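## Task

Lift the white 2x4 brick that sits on top of another piece and place it on the table away from the pile. Do not disturb the other bricks. Finish with the gripper open and the arm moved away.

## Robot and tools

Robot: a single arm with six revolute joints and a parallel two-finger gripper. The fingers extend along the gripper's +x axis and close along its y axis. Its base may sit slightly tilted relative to the table.

Scene frame: the origin lies on the table surface directly beneath the arm's base. +z is up, and +y is to the left when facing along +x. Positions are in metres. end_effector_position is the point midway between the finger pads, roughly 3 to 4 cm behind the fingertips. Orientation is end_effector_quat_wxyz, in w,x,y,z order. Velocities are in m/s and rad/s. The reported hand position can be off from the true one, especially when the arm is stretched out.

Tool execute_actions, argument actions: a list holding one action, one wait, or nothing.
- Empty list {"actions": []}: sends no command and just returns the current state.
- Action {"rows": [[...]], "steps": n}: n is 1 to 15 control steps of 1/30 s each, defaulting to 15. rows holds 1 to 15 rows. Each row drives the single arm for one step, and the last row repeats if there are fewer rows than steps. Each row has exactly 7 numbers in this order: waist, shoulder, elbow, wrist pitch, wrist yaw, wrist roll, gripper opening. The six joint values are absolute target angles in radians, on the same scale Joint positions reports. They are not offsets. Stated ranges: waist -3.054 to 3.054, shoulder 0.000 to 3.142, elbow 0.000 to 2.356, wrist pitch -1.571 to 1.571, wrist yaw -1.571 to 1.571, wrist roll -3.142 to 3.142. A call is refused, and nothing is sent, if any target goes more than 0.010 past its range end and beyond that joint's last reported angle. True ends may differ by up to 0.010. Targets past a true end are clipped there, and the result may report "joint sent to its limit" (possibly about an earlier, still-running action). If that line is absent, it does not prove the joint has more room.
- Opening: an absolute value from -1 to 1. +1 means fully open, a finger gap of 0.088 m. Empty fingers close fully at about -0.80, and values below that change nothing. A full close takes at least about 0.5 s.
- Wait {"steps": n}: n up to 300. It sends nothing and returns once n steps have passed since the previous result; your reply time counts toward those steps.
- Optional pictures (boolean): whether images from cam_head_left, cam_head_right and cam_wrist (each 672x504) come back. They come by default.

Motion limits: on each step, a joint's target is kept within a fixed lead of its measured angle. The lead is 0.211 rad for waist, shoulder and elbow, 0.213 for wrist pitch, 0.267 for wrist yaw and 0.228 for wrist roll. If the targets would put the hand more than 70 mm from where it is measured, all targets are pulled back proportionally. Distant goals therefore take several calls. Friction may stop joints short of the target, especially at long reach, and tiny changes may not move a joint at all. Check Joint positions after every move. The arm keeps heading toward your last row while you think or wait. It gives up once it has nearly stopped, including when blocked, or after a HELD step. The fingers still finish opening or closing after that.

Result lines:
- Joint positions and Joint velocities: the six joints in column order (rad, rad/s), then the finger-pad gap (m, m/s).
- grip_measured: the measured opening, on the same scale as the commanded opening.
- "joint command not followed": the clearance check changed or blocked targets on some steps. Mounting blocks and posts count as part of the arm for this check.
- HELD: marks each step on which your row was not fully sent.
- MOTOR HOT: a motor has reached 50 °C or more.
- OVER-TEMPERATURE FAULT: a motor hit 95 °C and the arm is being held in place. If it does not cool within 30 to 60 s, power is cut and the arm goes limp.
- Camera numbers that have changed are listed when pictures are included.

Grasping: to keep a brick held, keep commanding an opening well below grip_measured. A bigger difference means a harder squeeze, up to about 34 N per pad. Closing quickly can squeeze harder and may make the fingers spring open. Readings may carry a constant offset of up to about 1 mm. Holding a load heats the motors, including while you are thinking, so avoid long holds.

Torque fault: if contact torque reaches a joint's load limit, the arm halts for 10 s and the rest of that call is skipped. Load limits in N m: waist 16.8, shoulder 20.8, elbow 20.8, wrist pitch 5.49, wrist yaw 5.47, wrist roll 5.13. The weight of a held object adds to the torque.

Tool zoom_image: arguments camera (cam_head_left, cam_head_right or cam_wrist) and region [x0, y0, x1, y1]. The region is in pixels of that camera's latest image, measured from the top-left corner, and can be at most 504x504. It returns an enlarged view.

Cameras: pinhole plus radial distortion, with calibration given as K and T_world_to_cam (world to camera, in metres). Head camera positions in world coordinates are about [-0.239,-0.142,0.899] for cam_head_left and [-0.067,-0.357,0.869] for cam_head_right. The wrist camera's pose follows from the joint readings. Calibration may be off by a few degrees and millimetres.

Tool finished_scene: argument scene, the number of the current scene. It ends that scene permanently, and the result reports success and gives the next task. The goal must still hold when you call it. Replying without any tool call ends everything.

Typical sequence: look, open the gripper, move above the brick, lower, close, lift, carry, lower, open, retreat, then finish.

Avoid: knocking anything off the table, which fails the task; bumping the other bricks; dropping or slamming bricks; pushing hard; and torque or heat faults. Objects may occasionally be nudged by outside forces, so re-check the scene before grasping.

Each tool is called after ">>>" as name([rows], argument=value, ...), one row to a line, values as JSON.

## Session

>>> execute_actions(actions=[])

Scene clock: 0.00 s of 4185.00 s.
end_effector_position=(+0.0534, +0.2378, +0.2401) grip_measured=+0.854 end_effector_quat_wxyz=(-0.027, +0.491, +0.820, -0.293) end_effector_velocity=(-0.005, -0.005, -0.003) end_effector_angular_velocity=(-0.009, -0.008, +0.027)
Joint positions: [ 1.349  0.083  0.229 -0.427 -0.434  2.723  0.081]
Joint velocities: [-0.002 -0.007 -0.002 -0.037 -0.007 -0.022 -0.   ]
Motor temperatures (°C, as the motors report them): [24 26 26 25 26 24]
Heat: hottest shoulder 26 °C (+0.0 °C/min).

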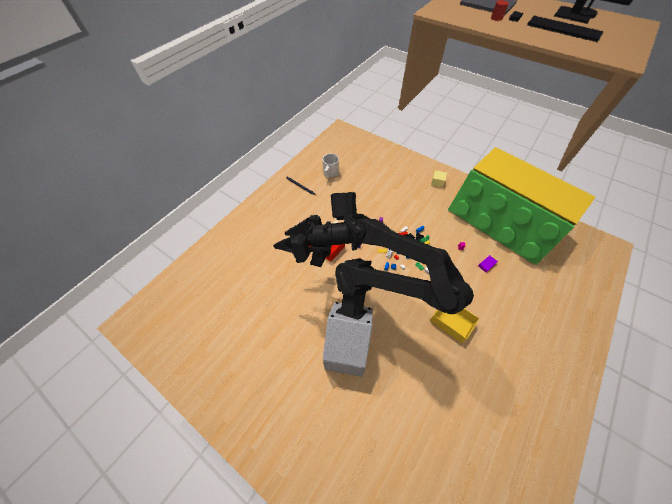

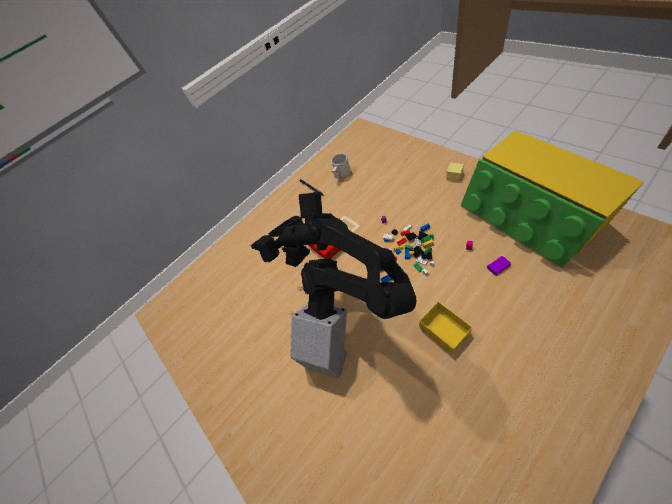

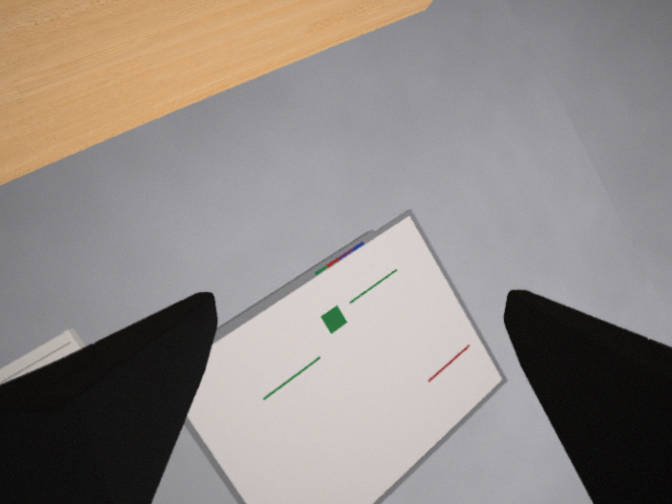

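>>> execute_actions([
  {"rows":[[-0.3,1.3,1.0,-1.1,0,0,1]]},
], pictures=false)

>>> execute_actions([
  {"steps":60},
])

Scene clock: 2.27 s of 4185.00 s.
end_effector_position=(+0.2447, +0.1633, +0.1498) grip_measured=+1.000 end_effector_quat_wxyz=(+0.494, +0.352, +0.652, -0.454) end_effector_velocity=(+0.205, -0.257, -0.236) end_effector_angular_velocity=(-1.305, +0.429, +0.824)
Joint positions: [ 0.53   0.871  0.957 -1.064 -0.01   1.819  0.088]
Joint velocities: [-1.663  1.482  0.598 -0.315  0.051 -1.839  0.   ]
Motor temperatures (°C, as the motors report them): [24 26 26 25 26 24]
Heat: hottest shoulder 26 °C (+0.0 °C/min).
Steps of this call (steps 1 to 53: nothing new was sent; steps 54 to 68: all 15 steps of this action). Readings (joint positions):
54: [1.321 0.117 0.264 -0.488 -0.390 2.669]
55: [1.265 0.174 0.313 -0.546 -0.309 2.608]
57: [1.147 0.290 0.422 -0.652 -0.170 2.486]
61: [0.919 0.507 0.644 -0.877 -0.050 2.244]
68: the state above

Scene clock: 4.27 s of 4185.00 s.
end_effector_position=(+0.2632, -0.0297, +0.1082) grip_measured=+1.000 end_effector_quat_wxyz=(+0.482, -0.101, +0.848, -0.196) end_effector_velocity=(-0.005, +0.002, +0.001) end_effector_angular_velocity=(+0.020, +0.031, +0.004)
Joint positions: [-0.297  1.286  0.994 -1.097  0.001  0.003  0.088]
Joint velocities: [ 0.002  0.002 -0.002 -0.022 -0.007 -0.022  0.   ]
Motor temperatures (°C, as the motors report them): [24 26 26 25 26 24]
Heat: hottest shoulder 26 °C (+0.0 °C/min).
Steps of this call (steps 1 to 60: the robot went on to your last target). Readings (joint positions):
1: [0.474 0.921 0.972 -1.073 -0.009 1.759]
2: [0.419 0.973 0.980 -1.080 -0.008 1.698]
4: [0.309 1.080 0.986 -1.087 -0.007 1.577]
8: [0.090 1.247 0.989 -1.094 -0.005 1.335]
60: the state above
The arm was judged still, so your last target was given up. Only a new action makes it travel on or press farther. Fingers that are still opening or closing keep moving.
camera_calibration (this result's frames):
cam_wrist: T_world_to_cam=[[-0.0301051, -0.896718, 0.441577, -0.0596319], [-0.580597, 0.375296, 0.722537, 0.105489], [-0.813634, -0.234626, -0.53193, 0.33671], [0, 0, 0, 1]] pos_world=[0.33341, -0.0140616, 0.129219]

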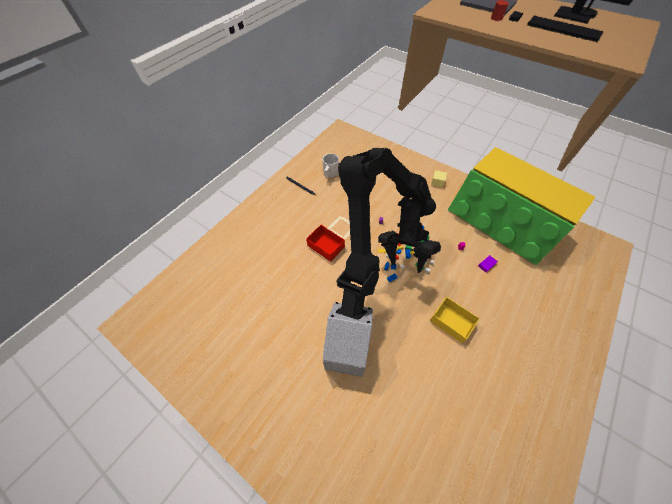

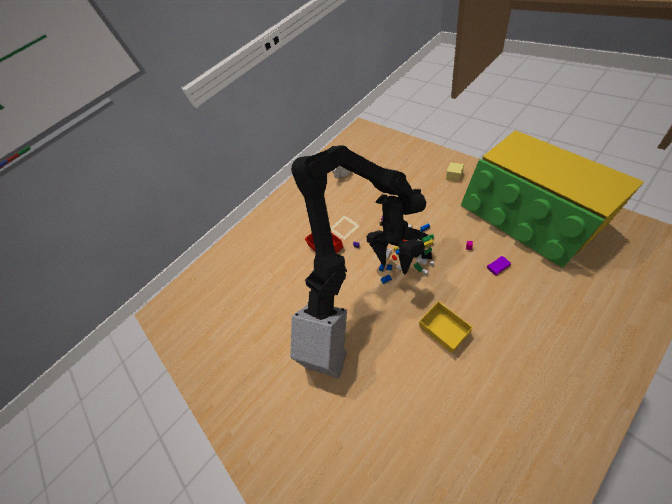

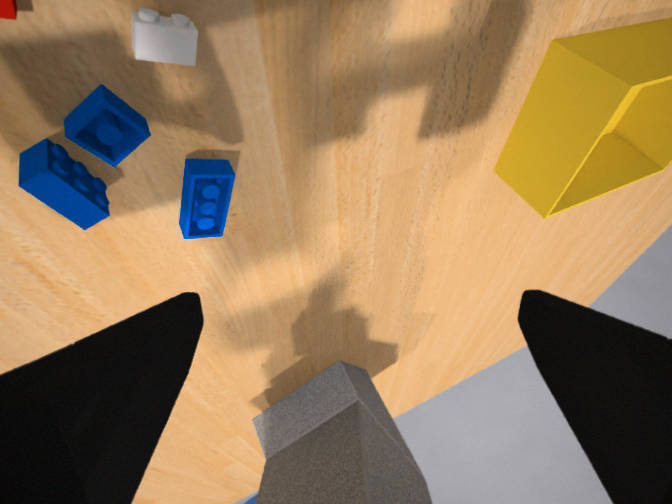

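>>> execute_actions([
  {"rows":[[-0.15,0.75,0.75,-0.65,-0.3,0,1]]},
], pictures=false)

>>> execute_actions([
  {"steps":15},
])

Scene clock: 6.67 s of 4185.00 s.
end_effector_position=(+0.3196, +0.0685, +0.1364) grip_measured=+1.000 end_effector_quat_wxyz=(+0.755, -0.066, +0.652, +0.033) end_effector_velocity=(-0.019, +0.002, -0.007) end_effector_angular_velocity=(+0.036, +0.013, +0.012)
Joint positions: [-0.155  0.769  0.766 -0.66  -0.293  0.003  0.088]
Joint velocities: [ 0.002 -0.051 -0.081  0.022 -0.037 -0.007  0.   ]
Motor temperatures (°C, as the motors report them): [24 26 26 25 26 24]
Heat: hottest shoulder 26 °C (+0.0 °C/min).
Steps of this call (steps 1 to 57: nothing new was sent; steps 58 to 72: all 15 steps of this action). Readings (joint positions):
58: [-0.284 1.256 0.958 -1.037 -0.044 0.003]
59: [-0.251 1.211 0.905 -0.974 -0.120 0.002]
61: [-0.190 1.105 0.821 -0.885 -0.214 0.002]
65: [-0.161 0.899 0.773 -0.714 -0.271 0.002]
72: the state above

Scene clock: 7.17 s of 4185.00 s.
end_effector_position=(+0.3194, +0.0693, +0.1369) grip_measured=+1.000 end_effector_quat_wxyz=(+0.757, -0.066, +0.649, +0.036) end_effector_velocity=(-0.002, +0.001, -0.000) end_effector_angular_velocity=(+0.005, +0.009, +0.022)
Joint positions: [-0.154  0.761  0.76  -0.653 -0.296  0.003  0.088]
Joint velocities: [ 0.002 -0.002 -0.002 -0.007 -0.007 -0.022  0.   ]
Motor temperatures (°C, as the motors report them): [24 26 26 25 26 24]
Heat: hottest shoulder 26 °C (+0.0 °C/min).
Steps of this call (steps 1 to 15: the robot went on to your last target). Readings (joint positions):
1: [-0.154 0.768 0.764 -0.659 -0.294 0.003]
2: [-0.154 0.767 0.762 -0.657 -0.295 0.003]
4: [-0.154 0.765 0.761 -0.655 -0.295 0.003]
8: [-0.154 0.762 0.760 -0.654 -0.296 0.003]
15: the state above
The arm was judged still, so your last target was given up. Only a new action makes it travel on or press farther. Fingers that are still opening or closing keep moving.
camera_calibration (this result's frames):
cam_wrist: T_world_to_cam=[[0.122466, -0.990925, 0.0554009, 0.0288172], [-0.960899, -0.104417, 0.256455, 0.298751], [-0.248343, -0.0846417, -0.964967, 0.289199], [0, 0, 0, 1]] pos_world=[0.355361, 0.0842287, 0.200855]

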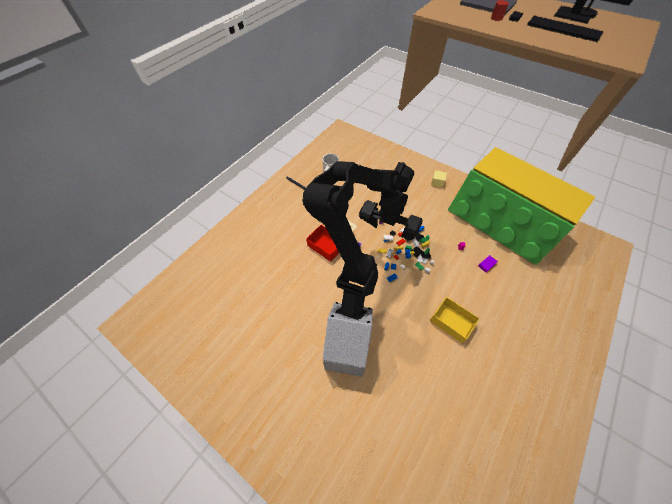

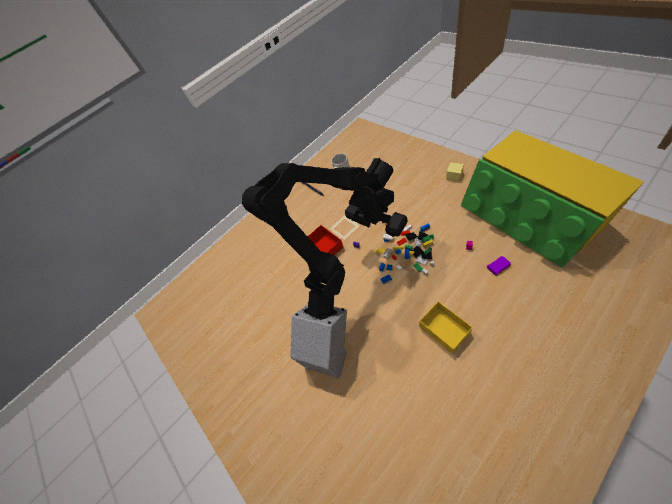

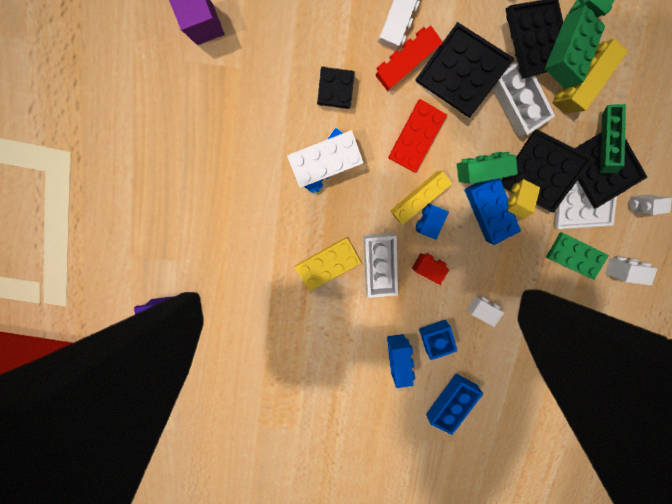

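>>> execute_actions([
  {"rows":[[-0.088,1.079,0.952,-0.64,-0.178,1.15,-0.15]]},
], pictures=false)

>>> execute_actions([
  {"steps":15},
])

Scene clock: 9.57 s of 4185.00 s.
end_effector_position=(+0.3588, +0.0618, +0.1009) grip_measured=-0.140 end_effector_quat_wxyz=(+0.689, +0.229, +0.624, -0.290) end_effector_velocity=(+0.009, +0.002, +0.008) end_effector_angular_velocity=(+0.090, -0.224, -1.792)
Joint positions: [-0.093  1.061  0.942 -0.641 -0.183  0.905  0.032]
Joint velocities: [-0.002 -0.002  0.037 -0.022  0.007  1.81  -0.005]
Motor temperatures (°C, as the motors report them): [24 27 26 25 26 24]
Heat: hottest shoulder 27 °C (+6.3 °C/min).
Steps of this call (steps 1 to 57: nothing new was sent; steps 58 to 72: all 15 steps of this action). Readings (joint positions):
58: [-0.143 0.790 0.787 -0.668 -0.272 0.055]
59: [-0.127 0.835 0.826 -0.657 -0.247 0.118]
61: [-0.108 0.938 0.898 -0.631 -0.218 0.238]
65: [-0.096 1.040 0.930 -0.640 -0.191 0.481]
72: the state above

Scene clock: 10.07 s of 4185.00 s.
end_effector_position=(+0.3591, +0.0617, +0.1003) grip_measured=-0.150 end_effector_quat_wxyz=(+0.656, +0.309, +0.585, -0.363) end_effector_velocity=(-0.000, +0.001, +0.001) end_effector_angular_velocity=(+0.007, -0.002, -0.038)
Joint positions: [-0.092  1.064  0.943 -0.64  -0.182  1.145  0.032]
Joint velocities: [-0.002 -0.002  0.002 -0.007 -0.007  0.037  0.   ]
Motor temperatures (°C, as the motors report them): [24 27 27 25 26 24]
Heat: hottest shoulder 27 °C (+6.0 °C/min).
Steps of this call (steps 1 to 15: the robot went on to your last target). Readings (joint positions):
1: [-0.093 1.062 0.943 -0.641 -0.183 0.965]
2: [-0.092 1.062 0.943 -0.641 -0.182 1.015]
4: [-0.092 1.063 0.943 -0.640 -0.182 1.077]
8: [-0.092 1.064 0.943 -0.640 -0.182 1.127]
15: the state above
camera_calibration (this result's frames):
cam_wrist: T_world_to_cam=[[-0.846938, -0.531256, 0.0215016, 0.341558], [-0.504919, 0.816306, 0.280537, 0.122557], [-0.166589, 0.226741, -0.959602, 0.214083], [0, 0, 0, 1]] pos_world=[0.386823, 0.0328695, 0.163709]

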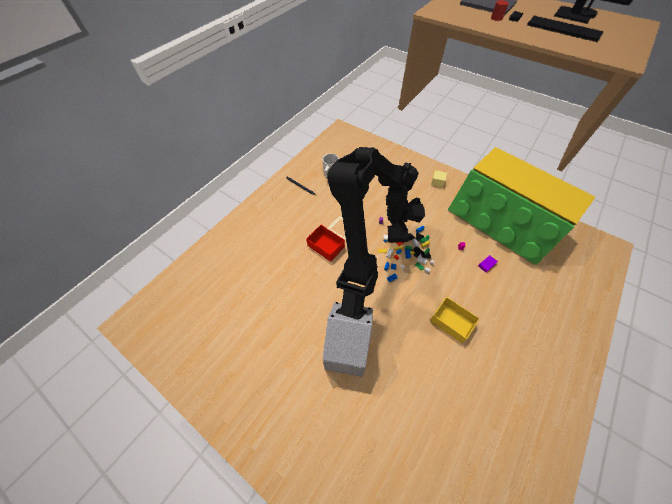

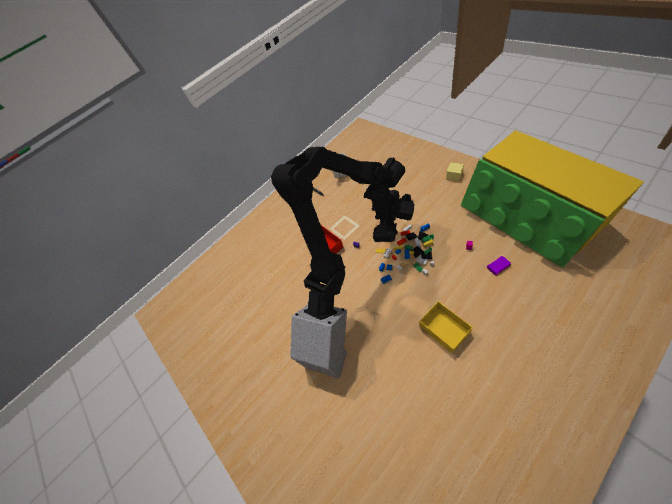

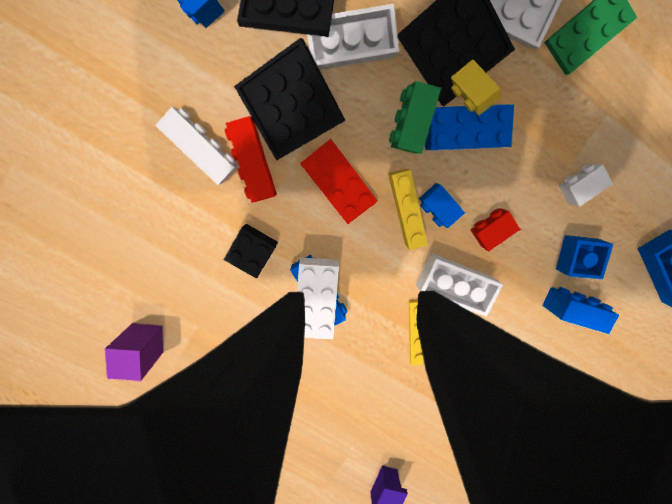

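>>> execute_actions([
  {"rows":[[-0.05,1.09,0.96,-0.63,-0.28,1.15,-0.15],[-0.05,1.09,0.96,-0.63,-0.28,1.15,-0.15],[-0.05,1.09,0.96,-0.63,-0.28,1.15,-0.15],[-0.03,1.14,0.95,-0.58,-0.26,1.15,-0.15],[-0.011,1.195,0.934,-0.527,-0.252,1.15,-0.15]]},
])

>>> execute_actions([
  {"steps":8},
])

Scene clock: 12.17 s of 4185.00 s.
end_effector_position=(+0.3594, +0.0863, +0.0634) grip_measured=-0.150 end_effector_quat_wxyz=(+0.632, +0.323, +0.627, -0.321) end_effector_velocity=(-0.001, -0.001, -0.000) end_effector_angular_velocity=(-0.007, +0.006, +0.022)
Joint positions: [-0.016  1.18   0.939 -0.531 -0.248  1.148  0.032]
Joint velocities: [ 0.002  0.002  0.002 -0.007  0.007 -0.022 -0.   ]
Motor temperatures (°C, as the motors report them): [24 27 27 25 26 24]
Heat: hottest shoulder 27 °C (+4.9 °C/min).
Steps of this call (steps 1 to 15: the robot went on to your last target; steps 16 to 48: nothing new was sent; steps 49 to 63: all 15 steps of this action). Readings (joint positions):
49: [-0.088 1.066 0.945 -0.640 -0.196 1.147]
50: [-0.080 1.068 0.946 -0.639 -0.219 1.147]
52: [-0.061 1.079 0.948 -0.626 -0.243 1.147]
56: [-0.025 1.153 0.946 -0.557 -0.247 1.148]
63: the state above
camera_calibration (this result's frames):
cam_wrist: T_world_to_cam=[[-0.820379, -0.571815, -0.00260132, 0.351214], [-0.52657, 0.753677, 0.393313, 0.119002], [-0.222942, 0.324036, -0.919401, 0.182416], [0, 0, 0, 1]] pos_world=[0.39146, 0.0520315, 0.121822]

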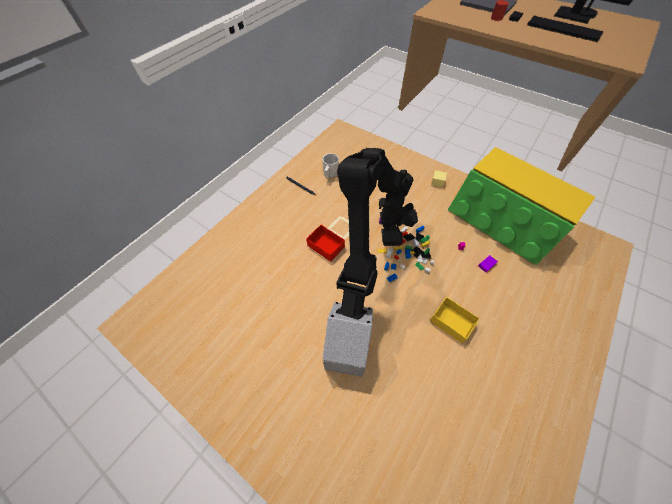

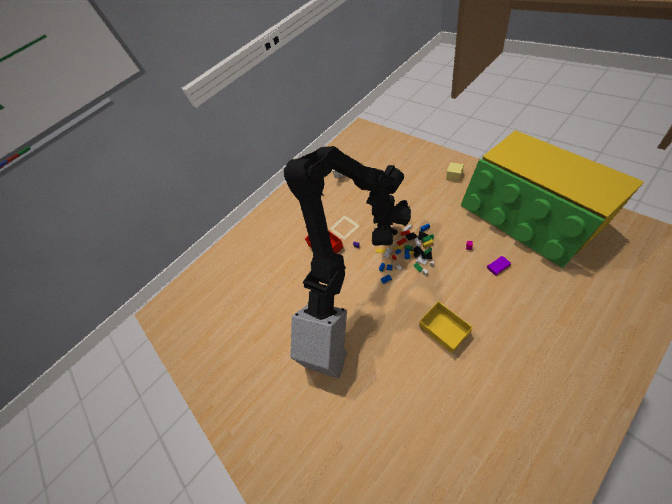

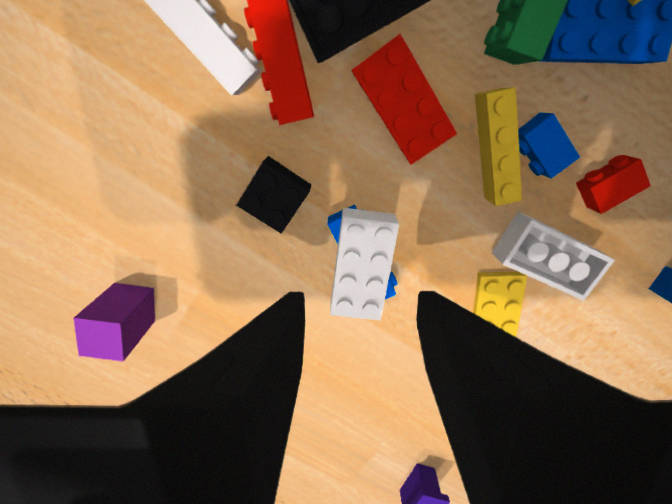

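Scene clock: 12.43 s of 4185.00 s.
end_effector_position=(+0.3596, +0.0867, +0.0632) grip_measured=-0.150 end_effector_quat_wxyz=(+0.633, +0.324, +0.627, -0.320) end_effector_velocity=(+0.000, +0.000, -0.001) end_effector_angular_velocity=(+0.006, -0.002, +0.006)
Joint positions: [-0.015  1.18   0.939 -0.53  -0.248  1.148  0.032]
Joint velocities: [-0.002  0.002 -0.002  0.007 -0.007 -0.007 -0.   ]
Motor temperatures (°C, as the motors report them): [24 27 27 25 26 24]
Heat: hottest shoulder 27 °C (+4.8 °C/min).
Steps of this call (steps 1 to 8: the robot went on to your last target). Readings (joint positions):
1: [-0.016 1.180 0.939 -0.531 -0.248 1.148]
2: [-0.016 1.180 0.939 -0.531 -0.248 1.148]
4: [-0.015 1.180 0.939 -0.530 -0.248 1.148]
8: the state above
camera_calibration (this result's frames):
cam_wrist: T_world_to_cam=[[-0.819767, -0.572684, -0.00375931, 0.351498], [-0.527659, 0.752732, 0.393664, 0.119317], [-0.222615, 0.324697, -0.919247, 0.181994], [0, 0, 0, 1]] pos_world=[0.39162, 0.052391, 0.121648]

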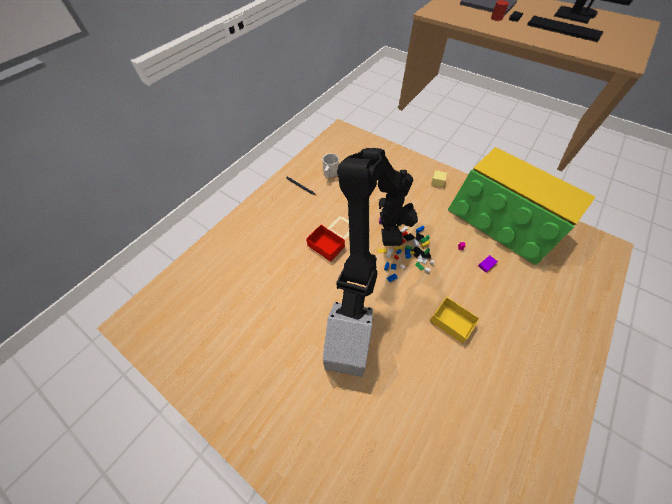

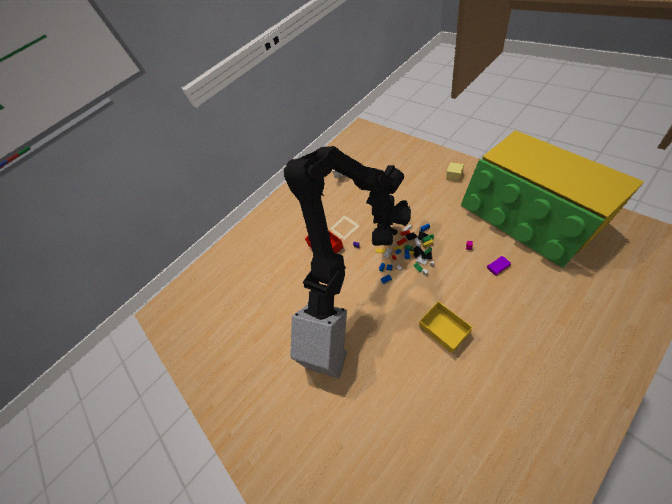

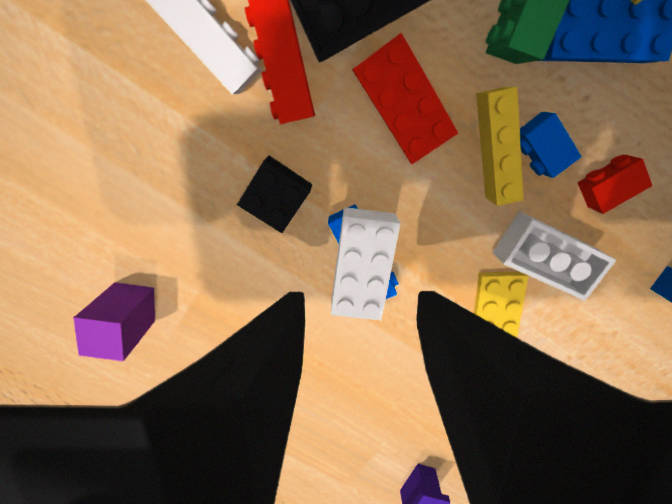

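>>> execute_actions([
  {"rows":[[-0.011,1.195,0.934,-0.527,-0.252,1.27,-0.15],[-0.011,1.195,0.934,-0.527,-0.252,1.27,-0.15],[-0.011,1.195,0.934,-0.527,-0.252,1.27,-0.15],[0.006,1.231,0.918,-0.48,-0.232,1.27,-0.2]]},
])

>>> zoom_image(camera="cam_head_left", region=[350,200,430,270])

Scene clock: 14.20 s of 4185.00 s.
end_effector_position=(+0.3583, +0.0872, +0.0505) grip_measured=-0.199 end_effector_quat_wxyz=(+0.613, +0.356, +0.610, -0.354) end_effector_velocity=(-0.001, -0.000, -0.000) end_effector_angular_velocity=(+0.006, -0.002, -0.008)
Joint positions: [ 0.002  1.216  0.926 -0.483 -0.237  1.266  0.029]
Joint velocities: [-0.002 -0.002 -0.007  0.007 -0.007  0.007 -0.001]
Motor temperatures (°C, as the motors report them): [24 27 27 25 26 24]
Heat: hottest shoulder 27 °C (+4.2 °C/min).
Steps of this call (steps 1 to 15: the robot went on to your last target; steps 16 to 38: nothing new was sent; steps 39 to 53: all 15 steps of this action). Readings (joint positions):
39: [-0.015 1.180 0.939 -0.530 -0.248 1.177]
40: [-0.015 1.180 0.939 -0.530 -0.248 1.203]
42: [-0.013 1.185 0.937 -0.520 -0.248 1.233]
46: [-0.001 1.208 0.931 -0.493 -0.240 1.257]
53: the state above
camera_calibration (this result's frames):
cam_wrist: T_world_to_cam=[[-0.876537, -0.481335, -0.0000690884, 0.362864], [-0.441933, 0.804727, 0.39637, 0.0878815], [-0.190731, 0.347464, -0.918091, 0.156399], [0, 0, 0, 1]] pos_world=[0.386732, 0.0495954, 0.10878]

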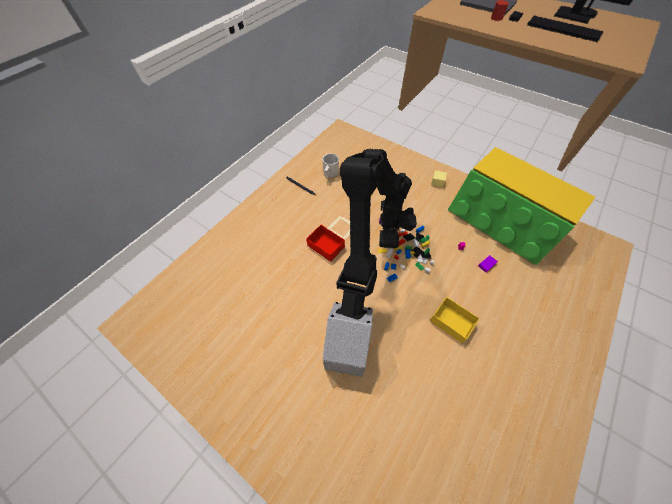

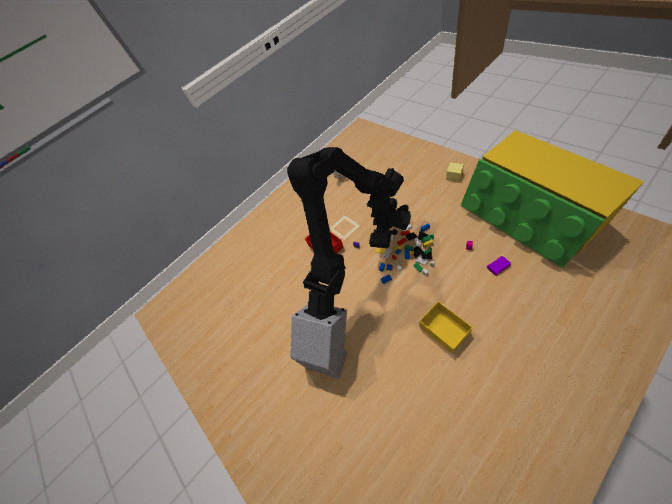

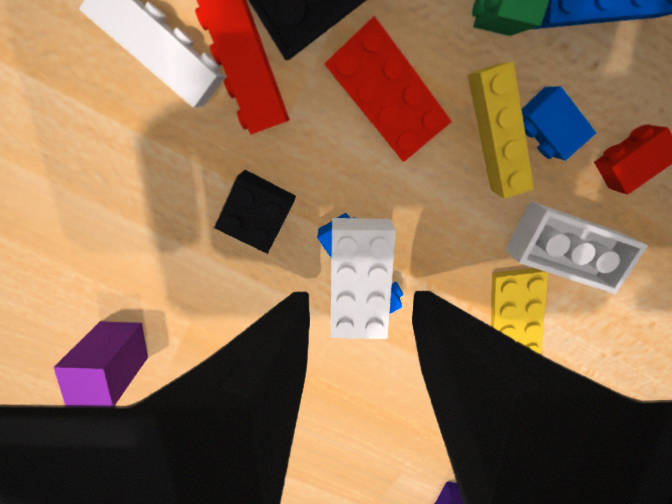

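Region (350, 200, 430, 270) of cam_head_left's 672x504 image, scaled by 6.300, with more detail than that image has; it fills the top 441 rows of this view, and the rest is white.

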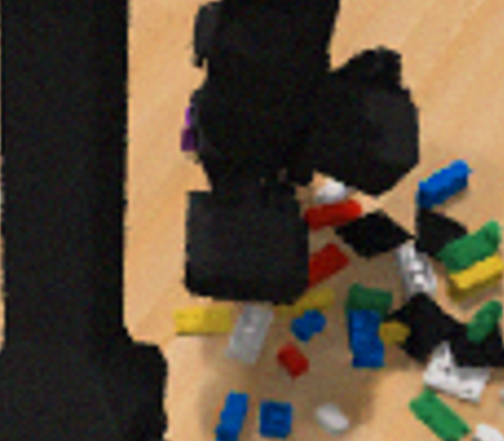

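>>> execute_actions([
  {"rows":[[0.007,1.238,0.916,-0.474,-0.232,1.27,-0.3],[0.007,1.238,0.916,-0.474,-0.232,1.27,-0.33],[0.007,1.238,0.916,-0.474,-0.232,1.27,-0.36],[0.007,1.238,0.916,-0.474,-0.232,1.27,-0.39],[0.007,1.238,0.916,-0.474,-0.232,1.27,-0.42],[0.007,1.238,0.916,-0.474,-0.232,1.27,-0.45],[0.007,1.238,0.916,-0.474,-0.232,1.27,-0.5],[0.007,1.238,0.916,-0.474,-0.232,1.27,-0.55],[0.007,1.238,0.916,-0.474,-0.232,1.27,-0.62]]},
])

>>> execute_actions([
  {"rows":[[-0.005,1.19,0.94,-0.51,-0.24,1.27,-0.62],[-0.005,1.19,0.94,-0.51,-0.24,1.27,-0.62],[-0.02,1.17,0.945,-0.53,-0.25,1.27,-0.62],[-0.035,1.13,0.96,-0.585,-0.265,1.27,-0.62]]},
])

Scene clock: 16.57 s of 4185.00 s.
end_effector_position=(+0.3583, +0.0871, +0.0487) grip_measured=-0.480 end_effector_quat_wxyz=(+0.613, +0.356, +0.610, -0.354) end_effector_velocity=(-0.004, -0.001, -0.000) end_effector_angular_velocity=(+0.003, +0.012, +0.017)
Joint positions: [ 0.003  1.222  0.925 -0.477 -0.236  1.267  0.015]
Joint velocities: [-0.002 -0.002 -0.007 -0.007 -0.007 -0.022 -0.   ]
Motor temperatures (°C, as the motors report them): [24 27 27 25 26 24]
Heat: hottest shoulder 27 °C (+3.6 °C/min).
Steps of this call (steps 1 to 15: the robot went on to your last target; steps 16 to 56: nothing new was sent; steps 57 to 71: all 15 steps of this action). Readings (joint positions):
57: [0.002 1.217 0.926 -0.482 -0.236 1.267]
58: [0.002 1.218 0.926 -0.480 -0.236 1.267]
60: [0.003 1.220 0.925 -0.479 -0.236 1.267]
64: [0.003 1.222 0.925 -0.478 -0.236 1.267]
71: the state above
camera_calibration (this result's frames):
cam_wrist: T_world_to_cam=[[-0.876857, -0.48075, 0.000786858, 0.362837], [-0.440984, 0.804976, 0.396921, 0.0882596], [-0.191453, 0.347696, -0.917853, 0.154923], [0, 0, 0, 1]] pos_world=[0.386738, 0.0495212, 0.106879]

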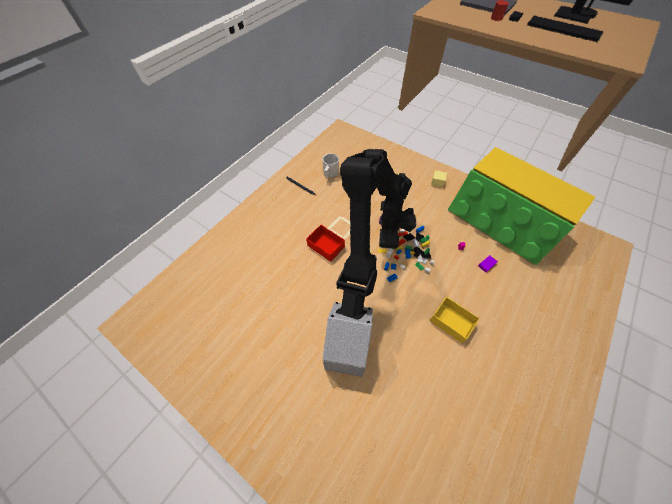

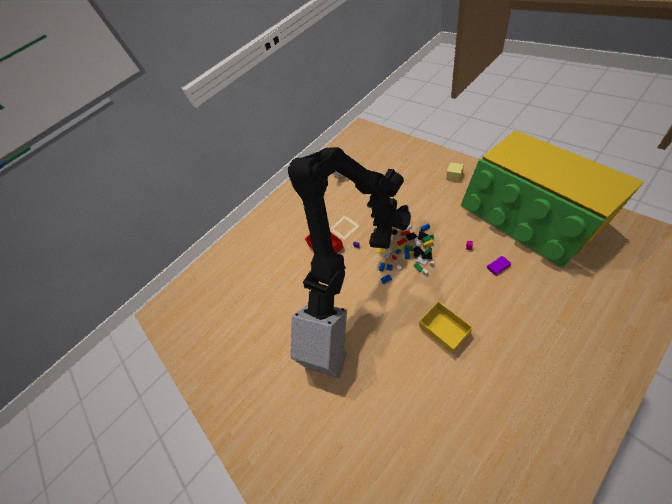

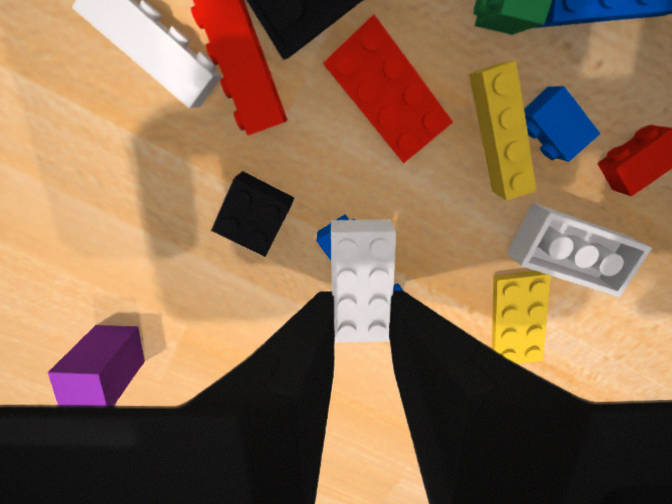

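Scene clock: 17.07 s of 4185.00 s.
end_effector_position=(+0.3606, +0.0869, +0.0770) grip_measured=-0.480 end_effector_quat_wxyz=(+0.611, +0.365, +0.603, -0.359) end_effector_velocity=(-0.005, +0.001, +0.002) end_effector_angular_velocity=(+0.014, +0.018, -0.002)
Joint positions: [-0.031  1.143  0.954 -0.581 -0.26   1.267  0.015]
Joint velocities: [-0.007 -0.007 -0.002 -0.022 -0.022 -0.007  0.   ]
Motor temperatures (°C, as the motors report them): [24 28 27 25 26 24]
Heat: hottest shoulder 28 °C (+7.0 °C/min).
Steps of this call (steps 1 to 15: all 15 steps of this action). Readings (joint positions):
1: [0.003 1.222 0.925 -0.479 -0.236 1.267]
2: [0.002 1.220 0.926 -0.486 -0.236 1.267]
4: [-0.006 1.205 0.930 -0.520 -0.243 1.267]
8: [-0.027 1.156 0.946 -0.562 -0.255 1.267]
15: the state above
camera_calibration (this result's frames):
cam_wrist: T_world_to_cam=[[-0.887168, -0.461349, -0.00947408, 0.367538], [-0.427332, 0.81366, 0.394137, 0.0726973], [-0.174126, 0.353715, -0.919003, 0.174777], [0, 0, 0, 1]] pos_world=[0.387567, 0.0485909, 0.13545]

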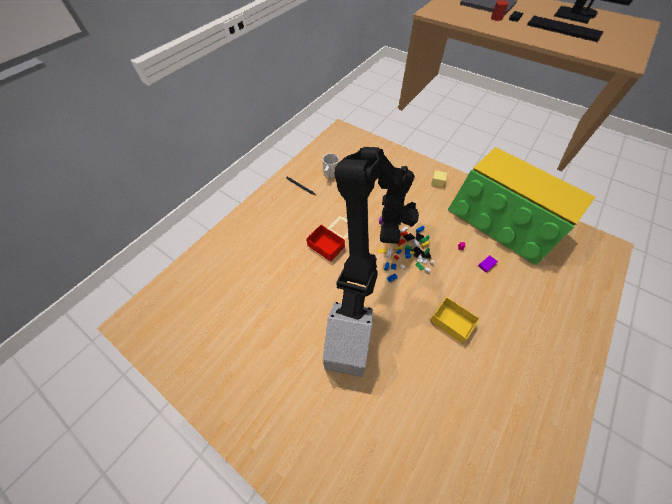

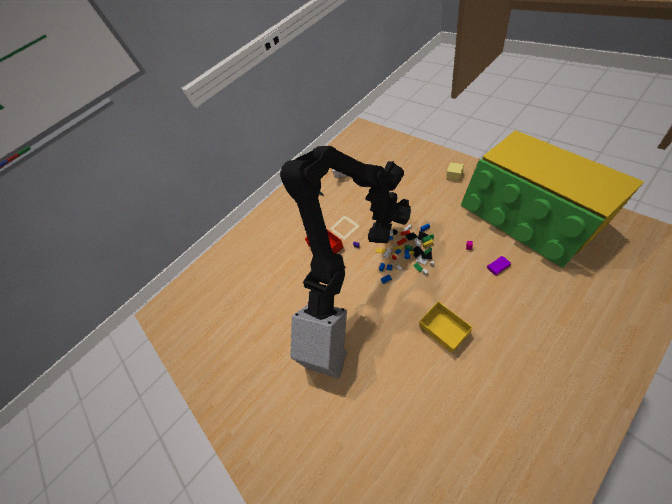

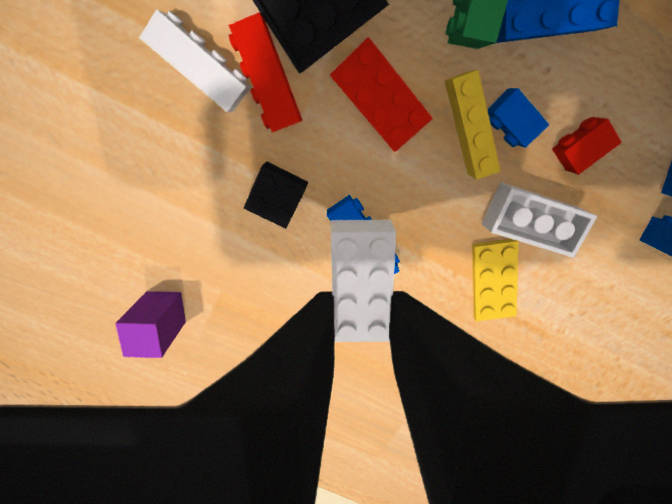

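>>> execute_actions([
  {"rows":[[0.05,1.14,0.97,-0.585,-0.2,1.27,-0.62],[0.1,1.14,0.97,-0.585,-0.17,1.27,-0.62],[0.15,1.15,0.98,-0.585,-0.13,1.27,-0.62],[0.2,1.16,0.99,-0.585,-0.09,1.27,-0.62],[0.25,1.16,0.99,-0.585,-0.06,1.27,-0.62],[0.29,1.17,0.99,-0.585,-0.035,1.27,-0.62]]},
], pictures=false)

>>> execute_actions([
  {"rows":[[0.3,1.2,0.98,-0.55,-0.02,1.27,-0.62],[0.3,1.2,0.98,-0.55,-0.02,1.27,-0.62],[0.305,1.22,0.97,-0.52,-0.02,1.27,-0.62],[0.305,1.25,0.96,-0.48,-0.02,1.27,-0.62]]},
])

Scene clock: 19.30 s of 4185.00 s.
end_effector_position=(+0.3437, +0.1522, +0.0690) grip_measured=-0.480 end_effector_quat_wxyz=(+0.639, +0.296, +0.646, -0.294) end_effector_velocity=(-0.005, +0.006, -0.000) end_effector_angular_velocity=(-0.009, +0.005, +0.036)
Joint positions: [ 0.282  1.154  0.981 -0.583 -0.044  1.268  0.015]
Joint velocities: [ 0.042 -0.002 -0.002 -0.007  0.037 -0.007 -0.   ]
Motor temperatures (°C, as the motors report them): [24 28 27 25 26 24]
Heat: hottest shoulder 28 °C (+6.2 °C/min).
Steps of this call (steps 1 to 15: the robot went on to your last target; steps 16 to 52: nothing new was sent; steps 53 to 67: all 15 steps of this action). Readings (joint positions):
53: [-0.022 1.142 0.955 -0.582 -0.246 1.267]
54: [0.001 1.142 0.956 -0.582 -0.225 1.267]
56: [0.078 1.142 0.963 -0.583 -0.173 1.267]
60: [0.236 1.146 0.979 -0.583 -0.085 1.267]
67: the state above

Scene clock: 19.80 s of 4185.00 s.
end_effector_position=(+0.3456, +0.1562, +0.0434) grip_measured=-0.480 end_effector_quat_wxyz=(+0.644, +0.292, +0.645, -0.289) end_effector_velocity=(-0.002, -0.004, -0.001) end_effector_angular_velocity=(-0.023, +0.003, +0.038)
Joint positions: [ 0.301  1.234  0.967 -0.484 -0.024  1.268  0.015]
Joint velocities: [ 0.002  0.002 -0.002 -0.007  0.022 -0.037 -0.   ]
Motor temperatures (°C, as the motors report them): [24 28 27 25 26 24]
Heat: hottest shoulder 28 °C (+6.1 °C/min).
Steps of this call (steps 1 to 15: all 15 steps of this action). Readings (joint positions):
1: [0.284 1.157 0.981 -0.581 -0.038 1.268]
2: [0.287 1.162 0.981 -0.571 -0.034 1.268]
4: [0.294 1.184 0.980 -0.540 -0.029 1.268]
8: [0.300 1.226 0.973 -0.500 -0.026 1.268]
15: the state above
camera_calibration (this result's frames):
cam_wrist: T_world_to_cam=[[-0.759791, -0.650163, 0.00250544, 0.370891], [-0.594684, 0.696505, 0.401537, 0.099018], [-0.262809, 0.303594, -0.915839, 0.155159], [0, 0, 0, 1]] pos_world=[0.381461, 0.125068, 0.101412]

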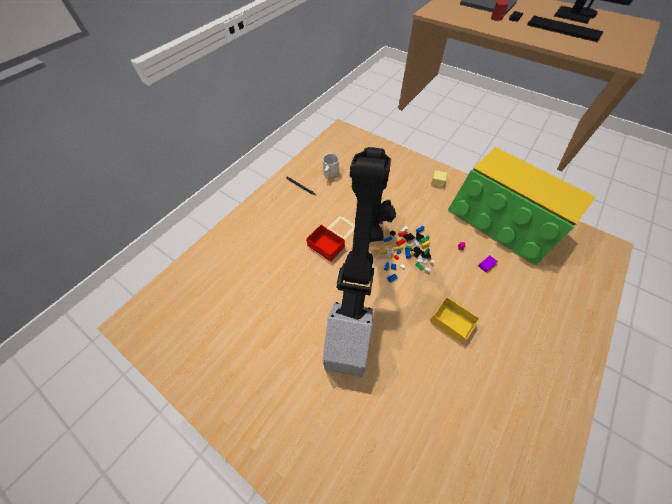

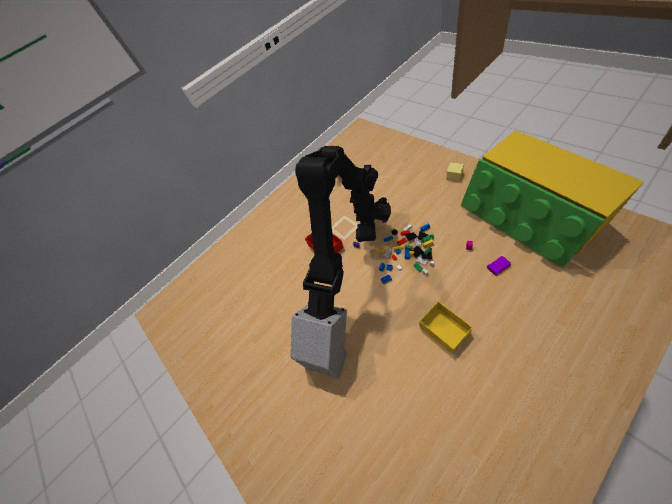

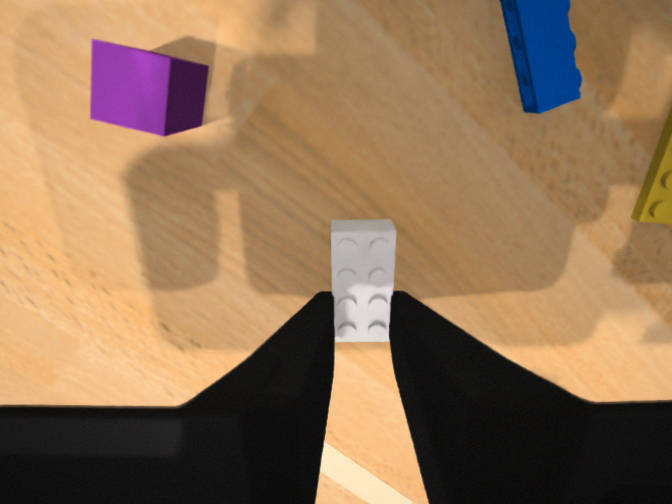

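>>> execute_actions([
  {"rows":[[0.305,1.258,0.958,-0.472,-0.02,1.27,-0.62]],"steps":8},
], pictures=false)

>>> execute_actions([
  {"rows":[[0.305,1.258,0.958,-0.472,-0.02,1.27,-0.2]],"steps":8},
], pictures=false)

>>> execute_actions([
  {"rows":[[0.3,1.18,0.98,-0.53,-0.02,1.27,-0.2],[0.3,1.14,1,-0.58,-0.02,1.27,-0.2],[0.3,1.1,1.01,-0.62,-0.02,1.27,-0.2],[0.3,1.05,1.04,-0.7,-0.02,1.27,-0.2],[0.3,0.9,1.1,-0.9,-0.02,1.27,-0.2]]},
])

Scene clock: 21.63 s of 4185.00 s.
end_effector_position=(+0.3464, +0.1564, +0.0415) grip_measured=-0.480 end_effector_quat_wxyz=(+0.645, +0.292, +0.645, -0.289) end_effector_velocity=(+0.001, +0.001, +0.000) end_effector_angular_velocity=(+0.008, -0.004, +0.006)
Joint positions: [ 0.301  1.24   0.967 -0.475 -0.024  1.268  0.015]
Joint velocities: [-0.002 -0.002 -0.002  0.007 -0.007 -0.007 -0.   ]
Motor temperatures (°C, as the motors report them): [24 28 27 25 26 24]
Heat: hottest shoulder 28 °C (+5.5 °C/min).
Steps of this call (steps 1 to 15: the robot went on to your last target; steps 16 to 47: nothing new was sent; steps 48 to 55: all 8 steps of this action). Readings (joint positions):
48: [0.301 1.235 0.967 -0.482 -0.024 1.268]
49: [0.301 1.236 0.967 -0.479 -0.024 1.268]
51: [0.301 1.239 0.967 -0.477 -0.024 1.268]
55: the state above

Scene clock: 21.90 s of 4185.00 s.
end_effector_position=(+0.3462, +0.1562, +0.0412) grip_measured=-0.232 end_effector_quat_wxyz=(+0.645, +0.292, +0.645, -0.289) end_effector_velocity=(-0.004, -0.004, +0.000) end_effector_angular_velocity=(-0.027, +0.012, -0.006)
Joint positions: [ 0.301  1.241  0.967 -0.475 -0.023  1.268  0.028]
Joint velocities: [ 0.002 -0.002 -0.002 -0.022  0.022  0.007  0.015]
Motor temperatures (°C, as the motors report them): [24 28 27 25 26 24]
Heat: hottest shoulder 28 °C (+5.5 °C/min).
Steps of this call (steps 1 to 8: all 8 steps of this action). Readings (joint positions):
1: [0.301 1.240 0.967 -0.475 -0.024 1.268]
2: [0.301 1.240 0.967 -0.475 -0.024 1.268]
4: [0.301 1.241 0.967 -0.475 -0.024 1.268]
8: the state above

Scene clock: 22.40 s of 4185.00 s.
end_effector_position=(+0.3416, +0.1569, +0.1629) grip_measured=-0.200 end_effector_quat_wxyz=(+0.656, +0.305, +0.633, -0.275) end_effector_velocity=(-0.033, -0.014, +0.001) end_effector_angular_velocity=(-0.059, +0.147, -0.012)
Joint positions: [ 0.301  0.911  1.098 -0.885 -0.023  1.268  0.029]
Joint velocities: [-0.002 -0.007  0.002 -0.168 -0.007  0.007  0.   ]
Motor temperatures (°C, as the motors report them): [24 28 27 25 26 24]
Heat: hottest shoulder 28 °C (+5.4 °C/min).
Steps of this call (steps 1 to 15: all 15 steps of this action). Readings (joint positions):
1: [0.301 1.237 0.967 -0.481 -0.023 1.268]
2: [0.301 1.226 0.970 -0.507 -0.023 1.268]
4: [0.301 1.178 0.980 -0.585 -0.023 1.268]
8: [0.301 1.017 1.055 -0.770 -0.023 1.268]
15: the state above
camera_calibration (this result's frames):
cam_wrist: T_world_to_cam=[[-0.758033, -0.650501, -0.0472626, 0.375484], [-0.614385, 0.687867, 0.386485, 0.0586842], [-0.218898, 0.322006, -0.921084, 0.246254], [0, 0, 0, 1]] pos_world=[0.374588, 0.124591, 0.221886]

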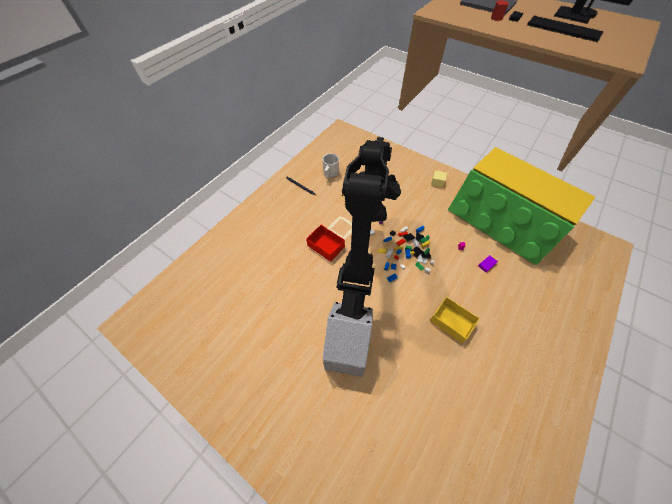

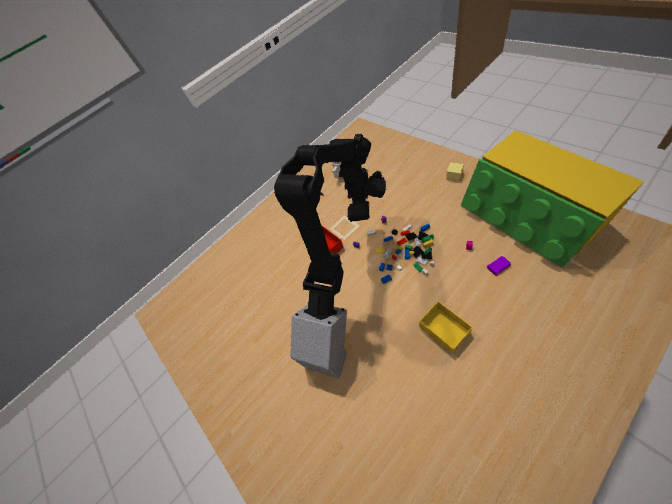

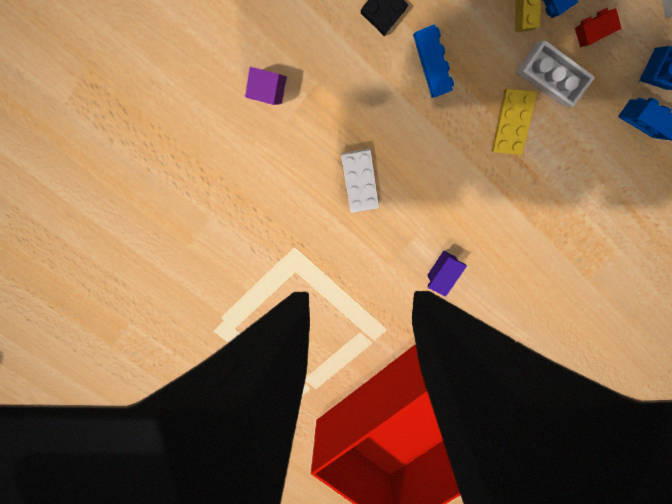

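>>> finished_scene(scene=1)

The scene is finished: the task was done.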